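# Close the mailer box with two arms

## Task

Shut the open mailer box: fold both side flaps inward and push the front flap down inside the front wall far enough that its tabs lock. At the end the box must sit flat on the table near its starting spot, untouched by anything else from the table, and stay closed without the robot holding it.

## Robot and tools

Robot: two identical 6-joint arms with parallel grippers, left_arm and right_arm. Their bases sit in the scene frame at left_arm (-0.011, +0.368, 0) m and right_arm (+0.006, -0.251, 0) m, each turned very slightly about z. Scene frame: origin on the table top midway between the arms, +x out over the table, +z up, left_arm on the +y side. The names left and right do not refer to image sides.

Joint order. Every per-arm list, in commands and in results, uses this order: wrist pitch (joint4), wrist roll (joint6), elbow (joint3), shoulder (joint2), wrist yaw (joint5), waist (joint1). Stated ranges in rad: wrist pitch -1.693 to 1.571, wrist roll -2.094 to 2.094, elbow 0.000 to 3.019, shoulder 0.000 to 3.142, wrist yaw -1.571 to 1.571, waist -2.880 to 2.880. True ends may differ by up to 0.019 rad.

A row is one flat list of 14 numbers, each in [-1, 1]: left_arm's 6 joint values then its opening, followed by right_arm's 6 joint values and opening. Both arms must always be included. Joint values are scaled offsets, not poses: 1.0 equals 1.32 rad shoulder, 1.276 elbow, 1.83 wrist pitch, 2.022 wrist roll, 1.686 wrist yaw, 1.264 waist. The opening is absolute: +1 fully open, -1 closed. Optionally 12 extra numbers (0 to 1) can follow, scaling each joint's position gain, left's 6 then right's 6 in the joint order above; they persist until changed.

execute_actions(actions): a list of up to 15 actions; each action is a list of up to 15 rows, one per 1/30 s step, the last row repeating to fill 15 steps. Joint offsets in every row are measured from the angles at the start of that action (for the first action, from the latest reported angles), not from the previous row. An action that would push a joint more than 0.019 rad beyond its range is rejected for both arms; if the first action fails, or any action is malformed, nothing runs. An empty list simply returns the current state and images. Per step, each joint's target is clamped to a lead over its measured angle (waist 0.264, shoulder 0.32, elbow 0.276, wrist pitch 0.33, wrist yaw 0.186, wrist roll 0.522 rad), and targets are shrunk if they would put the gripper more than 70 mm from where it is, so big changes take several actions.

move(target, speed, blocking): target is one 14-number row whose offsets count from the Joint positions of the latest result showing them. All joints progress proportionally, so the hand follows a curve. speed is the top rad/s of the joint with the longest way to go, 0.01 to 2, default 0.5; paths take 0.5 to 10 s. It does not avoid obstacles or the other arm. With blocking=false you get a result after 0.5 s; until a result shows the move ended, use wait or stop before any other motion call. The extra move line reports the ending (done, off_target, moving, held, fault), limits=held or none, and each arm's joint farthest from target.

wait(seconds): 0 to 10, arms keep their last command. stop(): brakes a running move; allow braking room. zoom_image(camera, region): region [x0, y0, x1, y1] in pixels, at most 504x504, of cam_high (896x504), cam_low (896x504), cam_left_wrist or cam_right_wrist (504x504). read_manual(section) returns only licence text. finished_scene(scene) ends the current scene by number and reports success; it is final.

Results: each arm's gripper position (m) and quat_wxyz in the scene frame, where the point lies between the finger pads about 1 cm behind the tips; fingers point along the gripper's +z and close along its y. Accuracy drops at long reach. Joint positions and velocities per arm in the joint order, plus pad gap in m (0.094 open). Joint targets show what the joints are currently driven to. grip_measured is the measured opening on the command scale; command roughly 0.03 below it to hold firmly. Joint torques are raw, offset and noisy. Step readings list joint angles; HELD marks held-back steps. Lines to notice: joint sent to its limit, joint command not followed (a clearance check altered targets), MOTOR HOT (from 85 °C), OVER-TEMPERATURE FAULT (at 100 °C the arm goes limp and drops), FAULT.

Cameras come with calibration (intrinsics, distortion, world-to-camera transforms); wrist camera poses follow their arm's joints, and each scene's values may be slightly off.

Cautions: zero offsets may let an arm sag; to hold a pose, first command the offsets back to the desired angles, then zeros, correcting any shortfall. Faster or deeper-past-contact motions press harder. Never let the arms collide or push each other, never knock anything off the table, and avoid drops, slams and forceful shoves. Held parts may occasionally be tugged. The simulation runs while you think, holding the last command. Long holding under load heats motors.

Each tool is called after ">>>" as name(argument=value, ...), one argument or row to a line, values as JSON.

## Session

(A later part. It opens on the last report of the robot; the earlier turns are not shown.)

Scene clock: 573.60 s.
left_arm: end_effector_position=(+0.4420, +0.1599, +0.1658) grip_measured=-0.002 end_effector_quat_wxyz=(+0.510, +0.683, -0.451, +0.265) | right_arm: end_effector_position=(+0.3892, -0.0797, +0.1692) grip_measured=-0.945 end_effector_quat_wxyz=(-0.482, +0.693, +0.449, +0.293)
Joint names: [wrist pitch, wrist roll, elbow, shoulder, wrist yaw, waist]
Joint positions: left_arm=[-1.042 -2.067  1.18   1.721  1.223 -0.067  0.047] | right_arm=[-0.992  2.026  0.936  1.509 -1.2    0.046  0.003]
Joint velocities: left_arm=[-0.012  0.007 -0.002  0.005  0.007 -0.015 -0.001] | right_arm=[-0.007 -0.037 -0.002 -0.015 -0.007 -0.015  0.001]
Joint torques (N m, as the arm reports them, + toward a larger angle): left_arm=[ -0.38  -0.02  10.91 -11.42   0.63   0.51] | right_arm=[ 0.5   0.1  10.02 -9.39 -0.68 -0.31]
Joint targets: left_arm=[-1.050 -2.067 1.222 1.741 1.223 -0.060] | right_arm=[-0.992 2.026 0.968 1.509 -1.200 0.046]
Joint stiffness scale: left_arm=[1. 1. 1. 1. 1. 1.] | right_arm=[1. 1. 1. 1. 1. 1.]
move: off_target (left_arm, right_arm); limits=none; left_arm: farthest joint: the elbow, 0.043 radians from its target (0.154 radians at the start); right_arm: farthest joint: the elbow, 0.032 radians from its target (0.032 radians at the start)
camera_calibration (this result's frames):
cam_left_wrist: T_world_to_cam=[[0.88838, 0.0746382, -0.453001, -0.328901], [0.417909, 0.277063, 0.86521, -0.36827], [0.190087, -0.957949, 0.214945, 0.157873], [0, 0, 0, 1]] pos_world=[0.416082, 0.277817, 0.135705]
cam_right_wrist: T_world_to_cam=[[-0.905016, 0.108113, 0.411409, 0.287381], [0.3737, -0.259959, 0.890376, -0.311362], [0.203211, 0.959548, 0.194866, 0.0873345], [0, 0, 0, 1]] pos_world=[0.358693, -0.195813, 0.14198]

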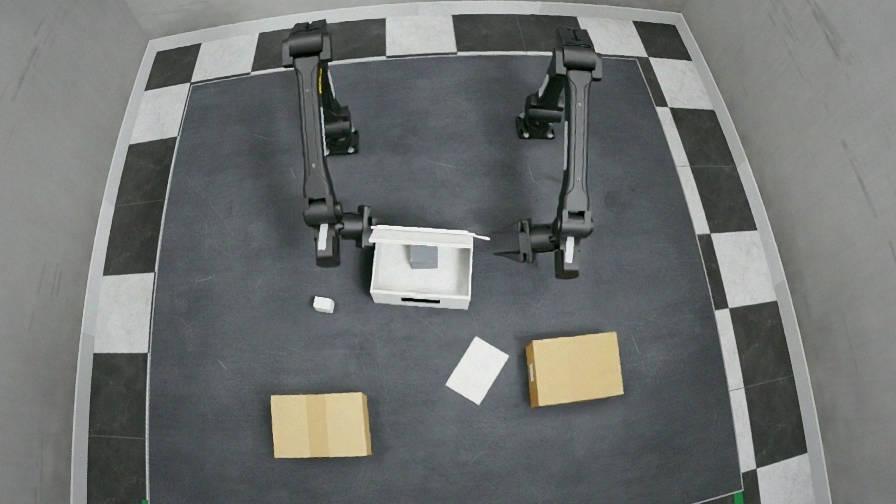

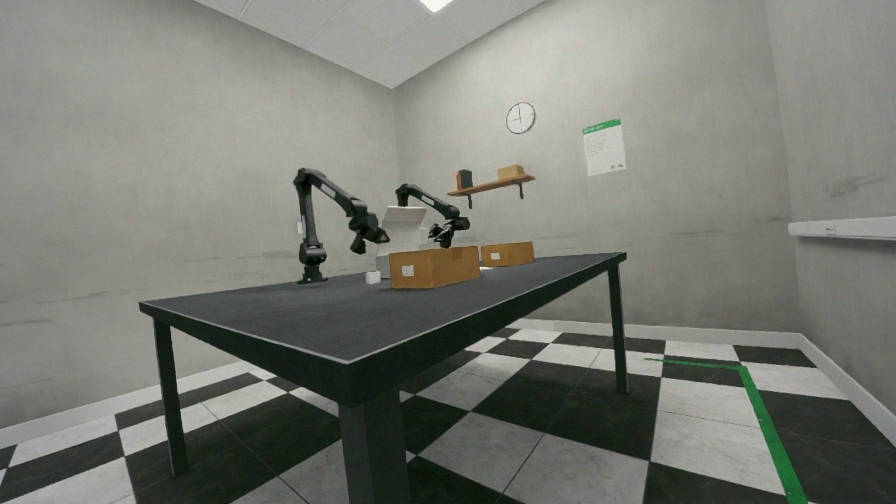

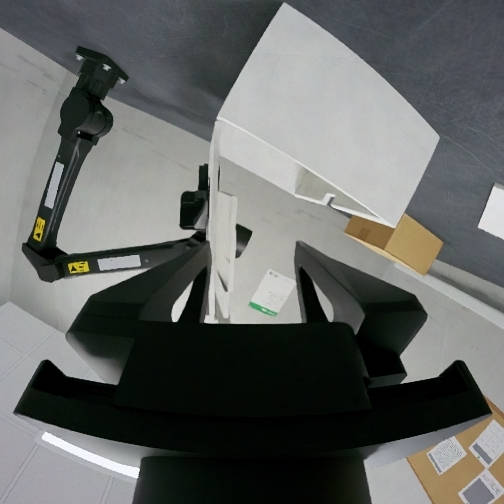

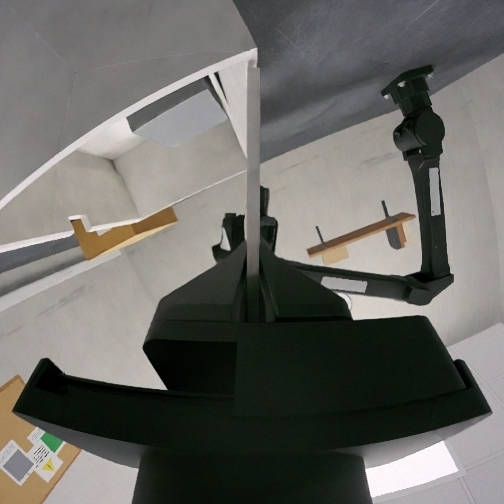

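>>> move(
  target=[0.01,0,-0.125,-0.115,0,-0.018,0,0,0,0.025,0,0,0,-1],
  speed=0.2,
)

>>> move(
  target=[0,0,0,-0.01,0,-0.036,0,0,0,0.025,0,0,0,-1],
  speed=0.1,
)

>>> move(
  target=[-0.008,0,0.15,0.1,0,0.014,0,0,0,0.025,0,0,0,-1],
  speed=0.08,
)

>>> zoom_image(
  camera="cam_high",
  region=[300, 180, 560, 330],
)

Scene clock: 589.43 s.
left_arm: end_effector_position=(+0.3808, +0.1596, +0.1659) grip_measured=-0.002 end_effector_quat_wxyz=(+0.517, +0.684, -0.449, +0.250) | right_arm: end_effector_position=(+0.3892, -0.0797, +0.1692) grip_measured=-0.945 end_effector_quat_wxyz=(-0.482, +0.693, +0.449, +0.293)
Joint names: [wrist pitch, wrist roll, elbow, shoulder, wrist yaw, waist]
Joint positions: left_arm=[-1.033 -2.067  1.016  1.596  1.223 -0.083  0.047] | right_arm=[-0.992  2.026  0.936  1.509 -1.2    0.046  0.003]
Joint velocities: left_arm=[ 0.002 -0.051 -0.012 -0.015  0.007 -0.044 -0.   ] | right_arm=[ 0.002  0.066 -0.002 -0.005 -0.037 -0.005 -0.001]
Joint torques (N m, as the arm reports them, + toward a larger angle): left_arm=[  0.23  -0.02   7.43 -13.15   0.63  -0.62] | right_arm=[ 0.66  0.08 10.12 -9.56 -0.71 -0.49]
Joint targets: left_arm=[-1.024 -2.067 1.021 1.569 1.223 -0.090] | right_arm=[-0.992 2.026 0.968 1.509 -1.200 0.046]
Joint stiffness scale: left_arm=[1. 1. 1. 1. 1. 1.] | right_arm=[1. 1. 1. 1. 1. 1.]
move: off_target (left_arm, right_arm); limits=none; left_arm: farthest joint: the shoulder, 0.026 radians from its target (0.152 radians at the start); right_arm: farthest joint: the elbow, 0.032 radians from its target (0.032 radians at the start)
camera_calibration (this result's frames):
cam_left_wrist: T_world_to_cam=[[0.875666, 0.0623299, -0.478879, -0.26336], [0.44759, 0.267552, 0.853276, -0.35051], [0.181309, -0.961525, 0.206387, 0.174469], [0, 0, 0, 1]] pos_world=[0.355867, 0.277951, 0.136956]
cam_right_wrist: T_world_to_cam=[[-0.905016, 0.108113, 0.411409, 0.287381], [0.3737, -0.259959, 0.890376, -0.311362], [0.203211, 0.959548, 0.194866, 0.0873345], [0, 0, 0, 1]] pos_world=[0.358693, -0.195813, 0.14198]

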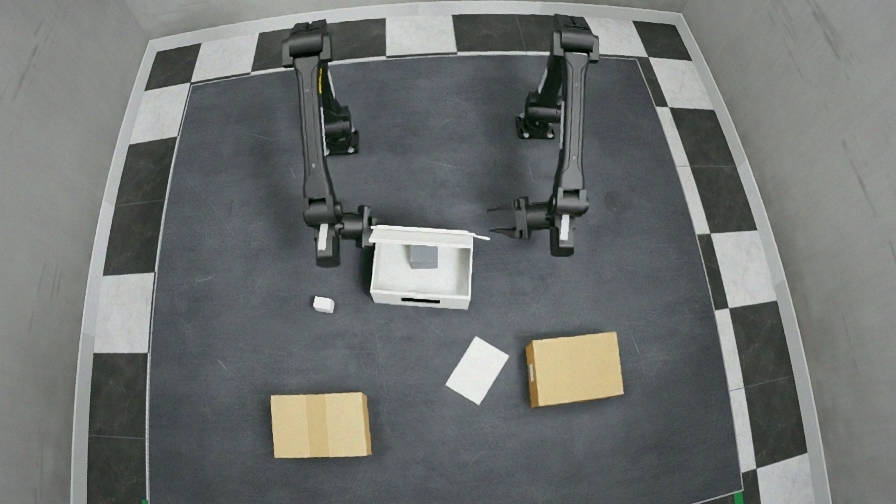

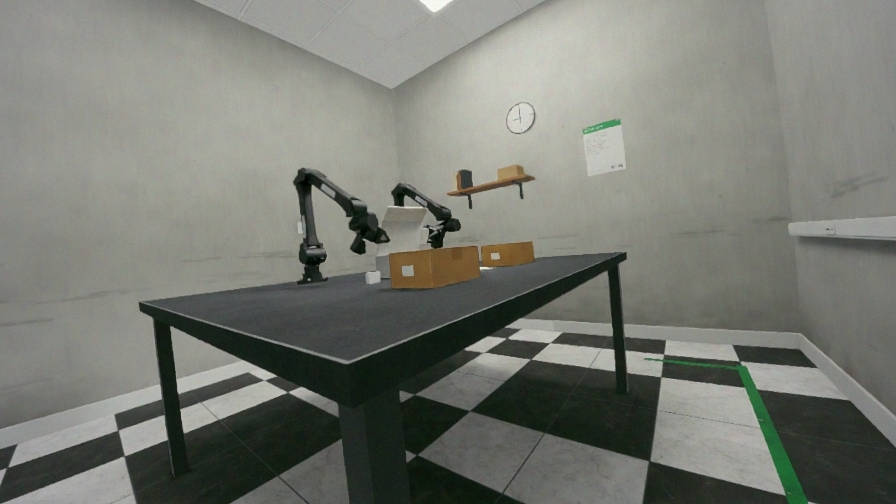

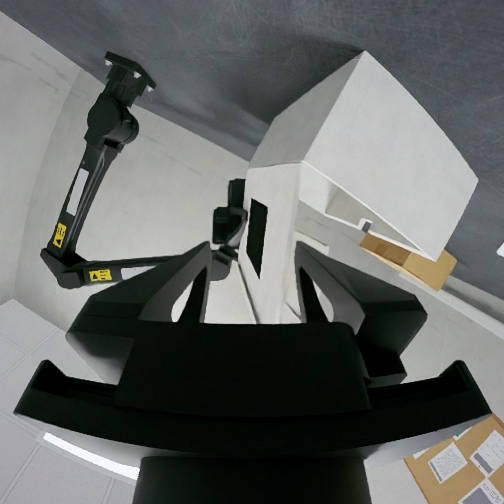

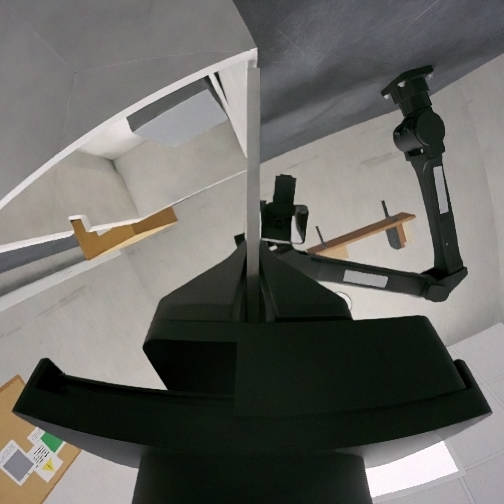

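Scene clock: 590.23 s.
left_arm: end_effector_position=(+0.3706, +0.1433, +0.1649) grip_measured=-0.002 end_effector_quat_wxyz=(+0.523, +0.675, -0.463, +0.238) | right_arm: end_effector_position=(+0.3892, -0.0797, +0.1692) grip_measured=-0.945 end_effector_quat_wxyz=(-0.482, +0.693, +0.449, +0.293)
Joint names: [wrist pitch, wrist roll, elbow, shoulder, wrist yaw, waist]
Joint positions: left_arm=[-1.033 -2.067  1.013  1.596  1.223 -0.125  0.047] | right_arm=[-0.992  2.026  0.936  1.509 -1.2    0.046  0.003]
Joint velocities: left_arm=[-0.012  0.051 -0.007 -0.005  0.007  0.005 -0.   ] | right_arm=[ 0.007  0.022 -0.002  0.015 -0.022 -0.005  0.   ]
Joint torques (N m, as the arm reports them, + toward a larger angle): left_arm=[ -0.07  -0.02   7.35 -12.26   0.62  -0.75] | right_arm=[ 0.62  0.03 10.03 -9.35 -0.72 -0.28]
Joint targets: left_arm=[-1.033 -2.067 1.016 1.582 1.223 -0.129] | right_arm=[-0.992 2.026 0.968 1.509 -1.200 0.046]
Joint stiffness scale: left_arm=[1. 1. 1. 1. 1. 1.] | right_arm=[1. 1. 1. 1. 1. 1.]
move: off_target (right_arm); limits=none; left_arm: farthest joint: the shoulder, 0.013 radians from its target (0.013 radians at the start); right_arm: farthest joint: the elbow, 0.032 radians from its target (0.032 radians at the start)
camera_calibration (this result's frames):
cam_left_wrist: T_world_to_cam=[[0.876072, 0.0254361, -0.481509, -0.248295], [0.461084, 0.247956, 0.852009, -0.342764], [0.141065, -0.968437, 0.205499, 0.176956], [0, 0, 0, 1]] pos_world=[0.350605, 0.262677, 0.136117]
cam_right_wrist: T_world_to_cam=[[-0.905016, 0.108113, 0.411409, 0.287381], [0.3737, -0.259959, 0.890376, -0.311362], [0.203211, 0.959548, 0.194866, 0.0873345], [0, 0, 0, 1]] pos_world=[0.358693, -0.195813, 0.14198]

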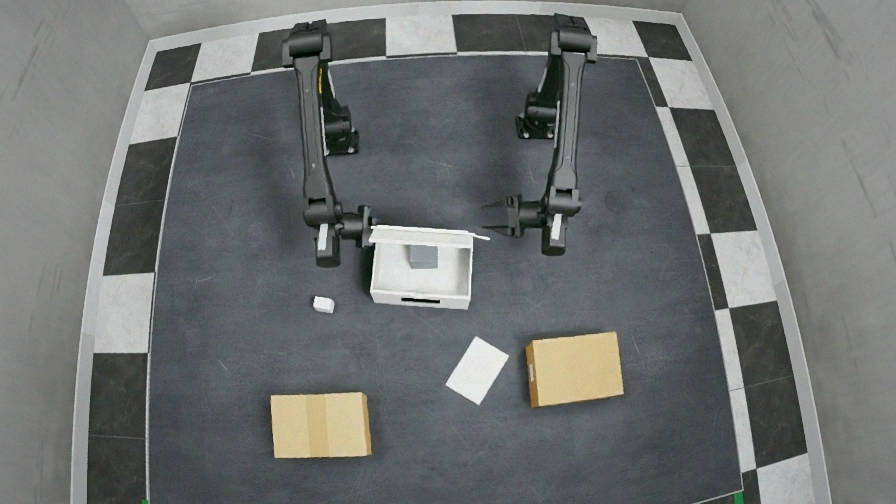

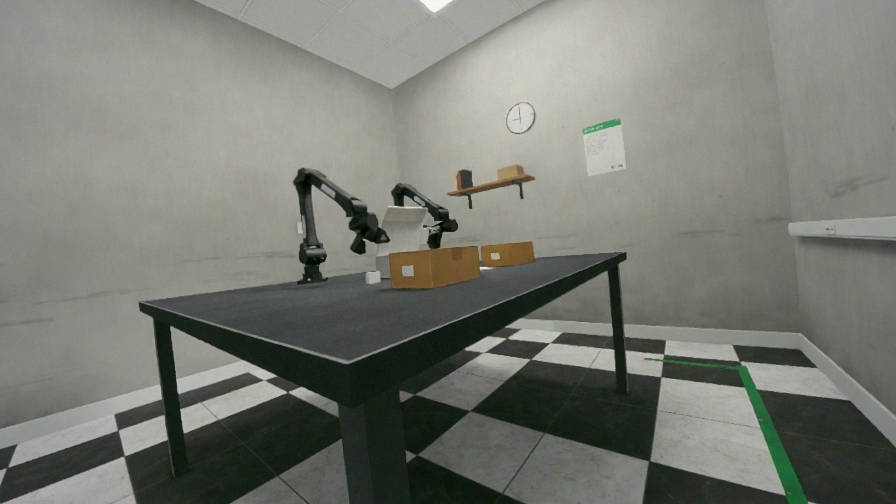

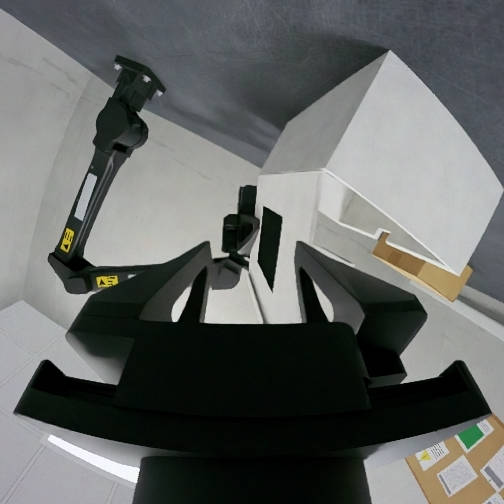

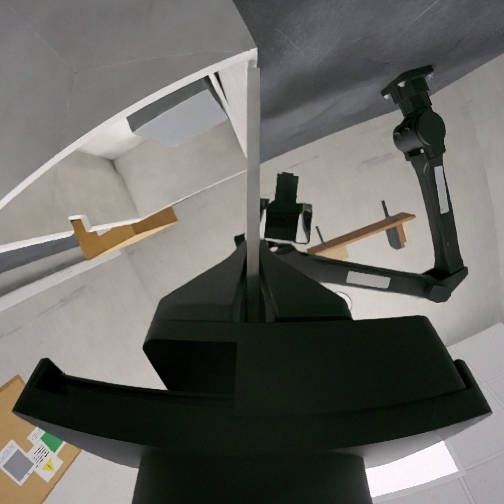

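Scene clock: 593.30 s.
left_arm: end_effector_position=(+0.4255, +0.1415, +0.1654) grip_measured=-0.002 end_effector_quat_wxyz=(+0.518, +0.676, -0.462, +0.248) | right_arm: end_effector_position=(+0.3893, -0.0797, +0.1691) grip_measured=-0.945 end_effector_quat_wxyz=(-0.483, +0.693, +0.449, +0.293)
Joint names: [wrist pitch, wrist roll, elbow, shoulder, wrist yaw, waist]
Joint positions: left_arm=[-1.052 -2.067  1.164  1.709  1.223 -0.111  0.047] | right_arm=[-0.991  2.027  0.936  1.51  -1.2    0.046  0.003]
Joint velocities: left_arm=[-0.002  0.007 -0.007 -0.024 -0.007 -0.005 -0.001] | right_arm=[ 0.012  0.066  0.002 -0.005  0.037  0.005 -0.   ]
Joint torques (N m, as the arm reports them, + toward a larger angle): left_arm=[  0.14  -0.02  10.78 -11.42   0.65   0.15] | right_arm=[ 0.7   0.02 10.01 -9.7  -0.7  -0.61]
Joint targets: left_arm=[-1.047 -2.067 1.204 1.728 1.223 -0.107] | right_arm=[-0.992 2.027 0.968 1.510 -1.200 0.046]
Joint stiffness scale: left_arm=[1. 1. 1. 1. 1. 1.] | right_arm=[1. 1. 1. 1. 1. 1.]
move: off_target (left_arm, right_arm); limits=none; left_arm: farthest joint: the elbow, 0.041 radians from its target (0.191 radians at the start); right_arm: farthest joint: the elbow, 0.032 radians from its target (0.032 radians at the start)
camera_calibration (this result's frames):
cam_left_wrist: T_world_to_cam=[[0.884246, 0.0372292, -0.465536, -0.3039], [0.441844, 0.256191, 0.859733, -0.362328], [0.151273, -0.965909, 0.210087, 0.161849], [0, 0, 0, 1]] pos_world=[0.404331, 0.260471, 0.136026]
cam_right_wrist: T_world_to_cam=[[-0.904851, 0.108366, 0.411707, 0.28745], [0.373921, -0.260055, 0.890255, -0.311355], [0.20354, 0.959494, 0.19479, 0.0872142], [0, 0, 0, 1]] pos_world=[0.35877, -0.195801, 0.141852]

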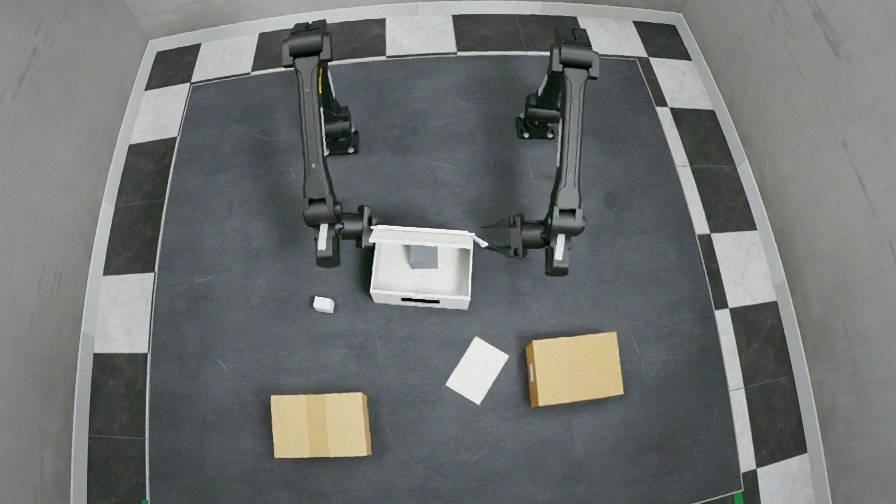

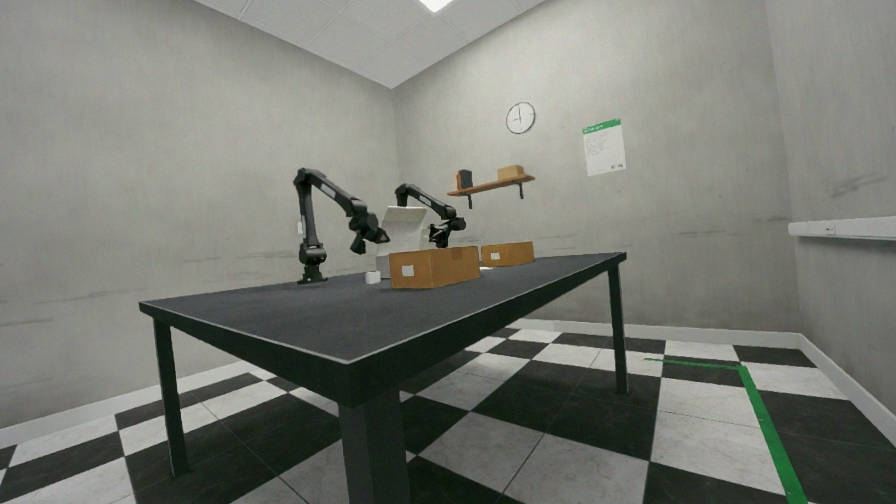

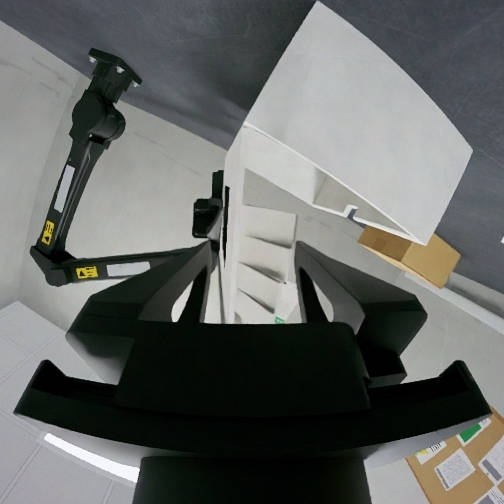

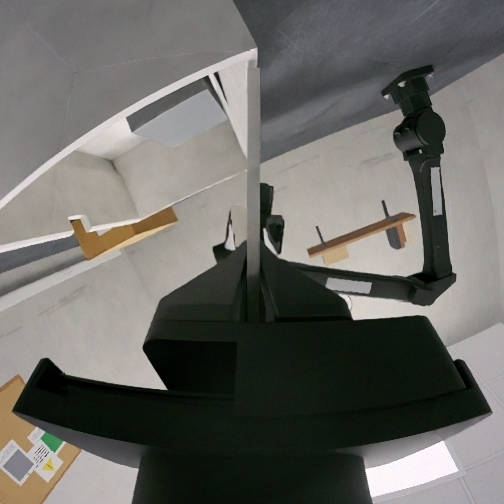

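Region (300, 180, 560, 330) of cam_high's 896x504 image, scaled by 1.938, with more detail than that image has; it fills the top 291 rows of this view, and the rest is white.

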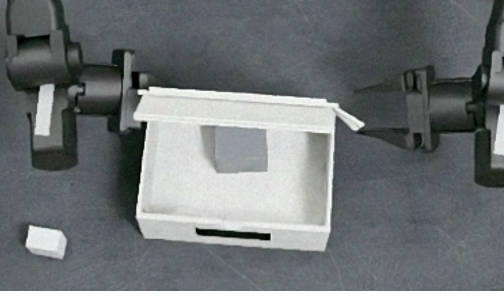

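>>> move(
  target=[0,0,-0.03,-0.045,0,0,0,0,0,0.025,0,0,0,-1],
  speed=0.1,
)

>>> move(
  target=[0,0,0.09,0.055,0,-0.07,0,0,0,0.025,0,0,0.02,-1],
  speed=0.07,
)

>>> zoom_image(
  camera="cam_high",
  region=[300, 180, 560, 330],
)

Scene clock: 609.17 s.
left_arm: end_effector_position=(+0.4132, +0.1458, +0.1630) grip_measured=-0.001 end_effector_quat_wxyz=(+0.519, +0.680, -0.457, +0.244) | right_arm: end_effector_position=(+0.3893, -0.0797, +0.1691) grip_measured=-0.945 end_effector_quat_wxyz=(-0.482, +0.692, +0.449, +0.294)
Joint names: [wrist pitch, wrist roll, elbow, shoulder, wrist yaw, waist]
Joint positions: left_arm=[-1.052 -2.067  1.125  1.686  1.22  -0.105  0.047] | right_arm=[-0.991  2.025  0.936  1.51  -1.2    0.046  0.003]
Joint velocities: left_arm=[-0.002  0.037 -0.002 -0.005  0.022 -0.005 -0.   ] | right_arm=[ 0.002  0.081  0.022 -0.005 -0.022 -0.015  0.   ]
Joint torques (N m, as the arm reports them, + toward a larger angle): left_arm=[ -0.08  -0.02   7.23 -15.35   0.74  -0.64] | right_arm=[ 0.65  0.06 10.23 -9.37 -0.7  -0.65]
Joint targets: left_arm=[-1.052 -2.067 1.126 1.650 1.223 -0.111] | right_arm=[-0.991 2.027 0.968 1.510 -1.200 0.046]
Joint stiffness scale: left_arm=[1. 1. 1. 1. 1. 1.] | right_arm=[1. 1. 1. 1. 1. 1.]
move: off_target (left_arm, right_arm); limits=none; left_arm: farthest joint: the shoulder, 0.036 radians from its target (0.060 radians at the start); right_arm: farthest joint: the elbow, 0.032 radians from its target (0.032 radians at the start)
camera_calibration (this result's frames):
cam_left_wrist: T_world_to_cam=[[0.877259, 0.0440828, -0.477989, -0.290419], [0.452809, 0.25449, 0.854517, -0.35932], [0.159313, -0.96607, 0.203292, 0.166255], [0, 0, 0, 1]] pos_world=[0.390989, 0.26486, 0.13443]
cam_right_wrist: T_world_to_cam=[[-0.905816, 0.107591, 0.409782, 0.28809], [0.372237, -0.2598, 0.891035, -0.310811], [0.202328, 0.95965, 0.195281, 0.0876153], [0, 0, 0, 1]] pos_world=[0.358924, -0.195824, 0.14178]

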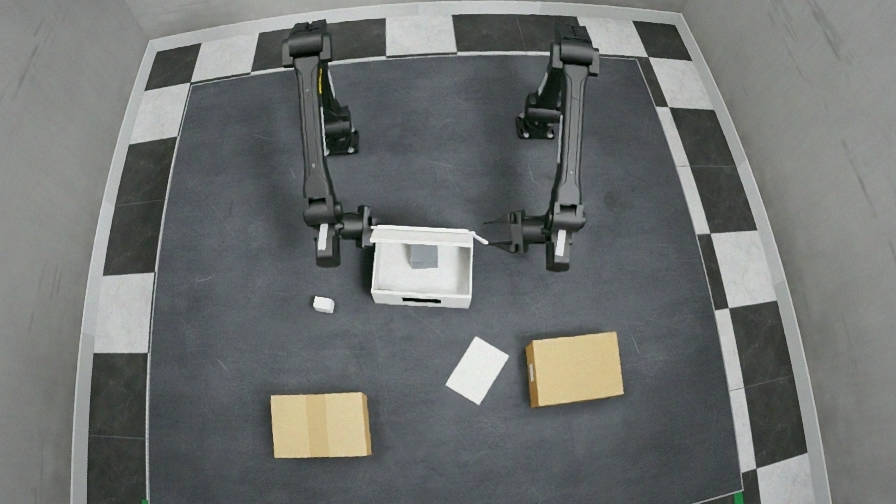

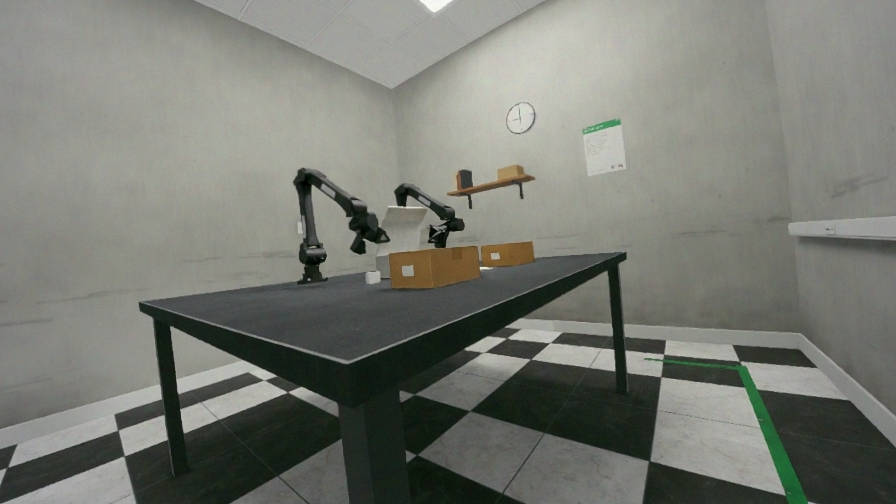

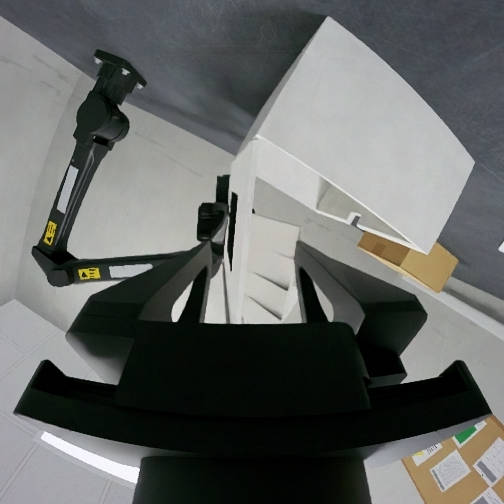

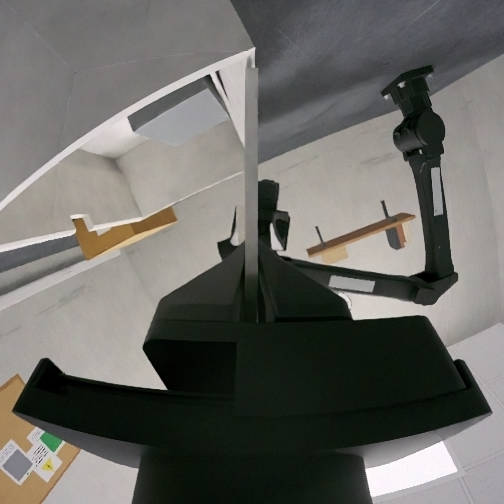

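Scene clock: 611.10 s.
left_arm: end_effector_position=(+0.4185, +0.1061, +0.1631) grip_measured=-0.001 end_effector_quat_wxyz=(+0.523, +0.658, -0.491, +0.229) | right_arm: end_effector_position=(+0.3890, -0.0793, +0.1689) grip_measured=-0.945 end_effector_quat_wxyz=(-0.482, +0.692, +0.450, +0.294)
Joint names: [wrist pitch, wrist roll, elbow, shoulder, wrist yaw, waist]
Joint positions: left_arm=[-1.052 -2.067  1.198  1.737  1.216 -0.188  0.047] | right_arm=[-0.991  2.024  0.935  1.51  -1.2    0.047  0.003]
Joint velocities: left_arm=[ 0.007 -0.022 -0.007 -0.015  0.007  0.005  0.001] | right_arm=[-0.017  0.022 -0.012  0.005 -0.125 -0.015  0.001]
Joint torques (N m, as the arm reports them, + toward a larger angle): left_arm=[ -0.03  -0.02  10.86 -11.84   0.78  -0.61] | right_arm=[  0.57   0.06  10.04 -10.14  -0.73   1.37]
Joint targets: left_arm=[-1.052 -2.067 1.240 1.758 1.220 -0.194] | right_arm=[-0.991 2.025 0.968 1.510 -1.200 0.071]
Joint stiffness scale: left_arm=[1. 1. 1. 1. 1. 1.] | right_arm=[1. 1. 1. 1. 1. 1.]
move: off_target (left_arm, right_arm); limits=none; left_arm: farthest joint: the elbow, 0.042 radians from its target (0.115 radians at the start); right_arm: farthest joint: the elbow, 0.032 radians from its target (0.032 radians at the start)
camera_calibration (this result's frames):
cam_left_wrist: T_world_to_cam=[[0.888014, -0.0293186, -0.458882, -0.293125], [0.453764, 0.217268, 0.864229, -0.349805], [0.0743621, -0.975672, 0.20624, 0.163053], [0, 0, 0, 1]] pos_world=[0.406904, 0.226493, 0.134174]
cam_right_wrist: T_world_to_cam=[[-0.905943, 0.106429, 0.409806, 0.28775], [0.372593, -0.259321, 0.891026, -0.310566], [0.201102, 0.959909, 0.195275, 0.0877876], [0, 0, 0, 1]] pos_world=[0.358745, -0.195429, 0.141658]

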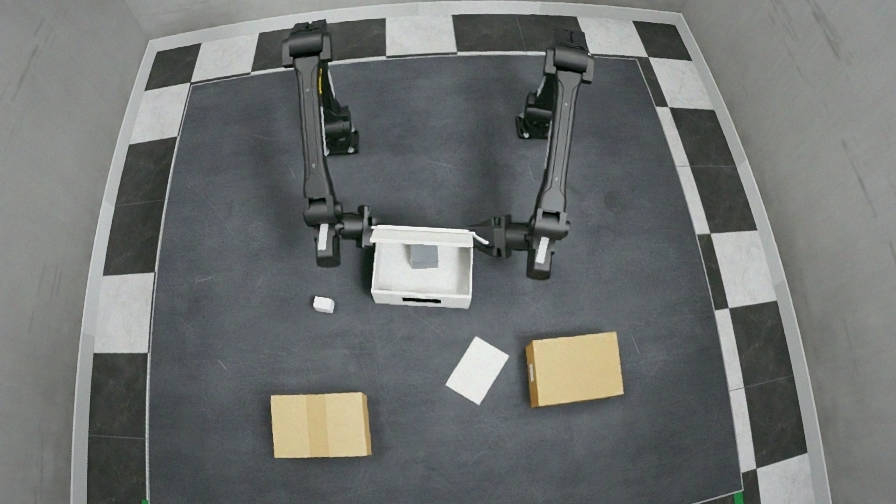

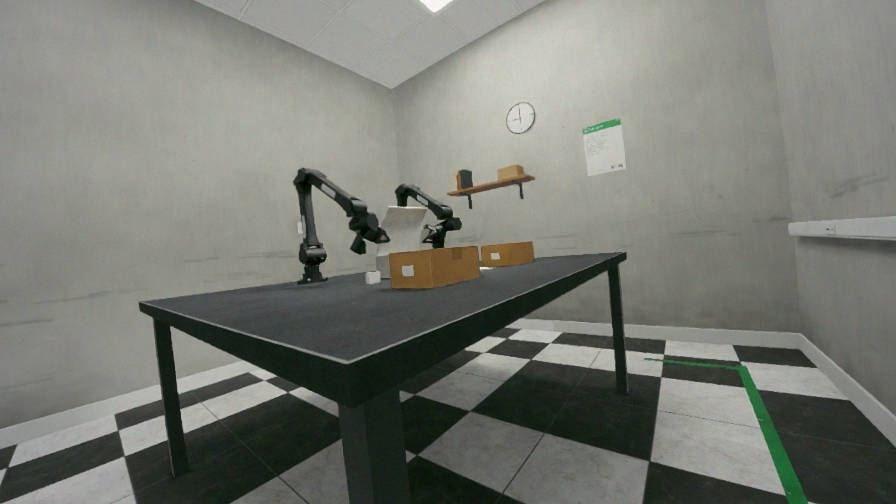

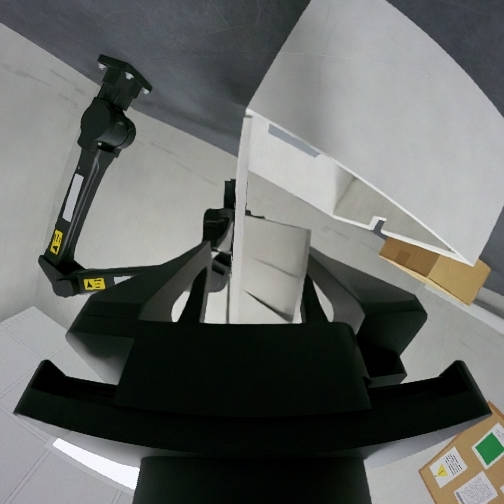

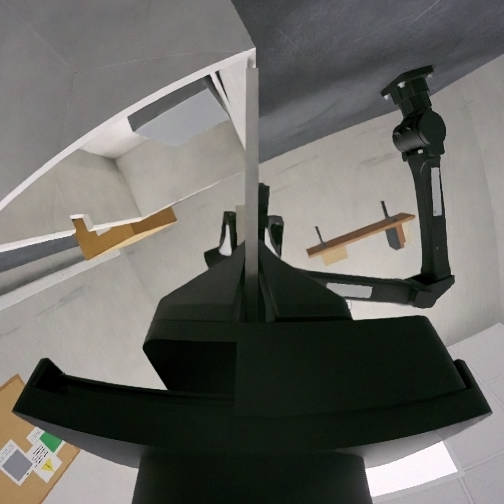

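Region (300, 180, 560, 330) of cam_high's 896x504 image, scaled by 1.938, with more detail than that image has; it fills the top 291 rows of this view, and the rest is white.

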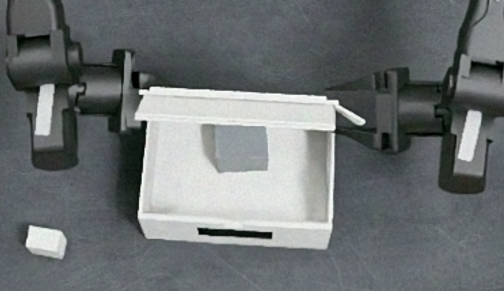

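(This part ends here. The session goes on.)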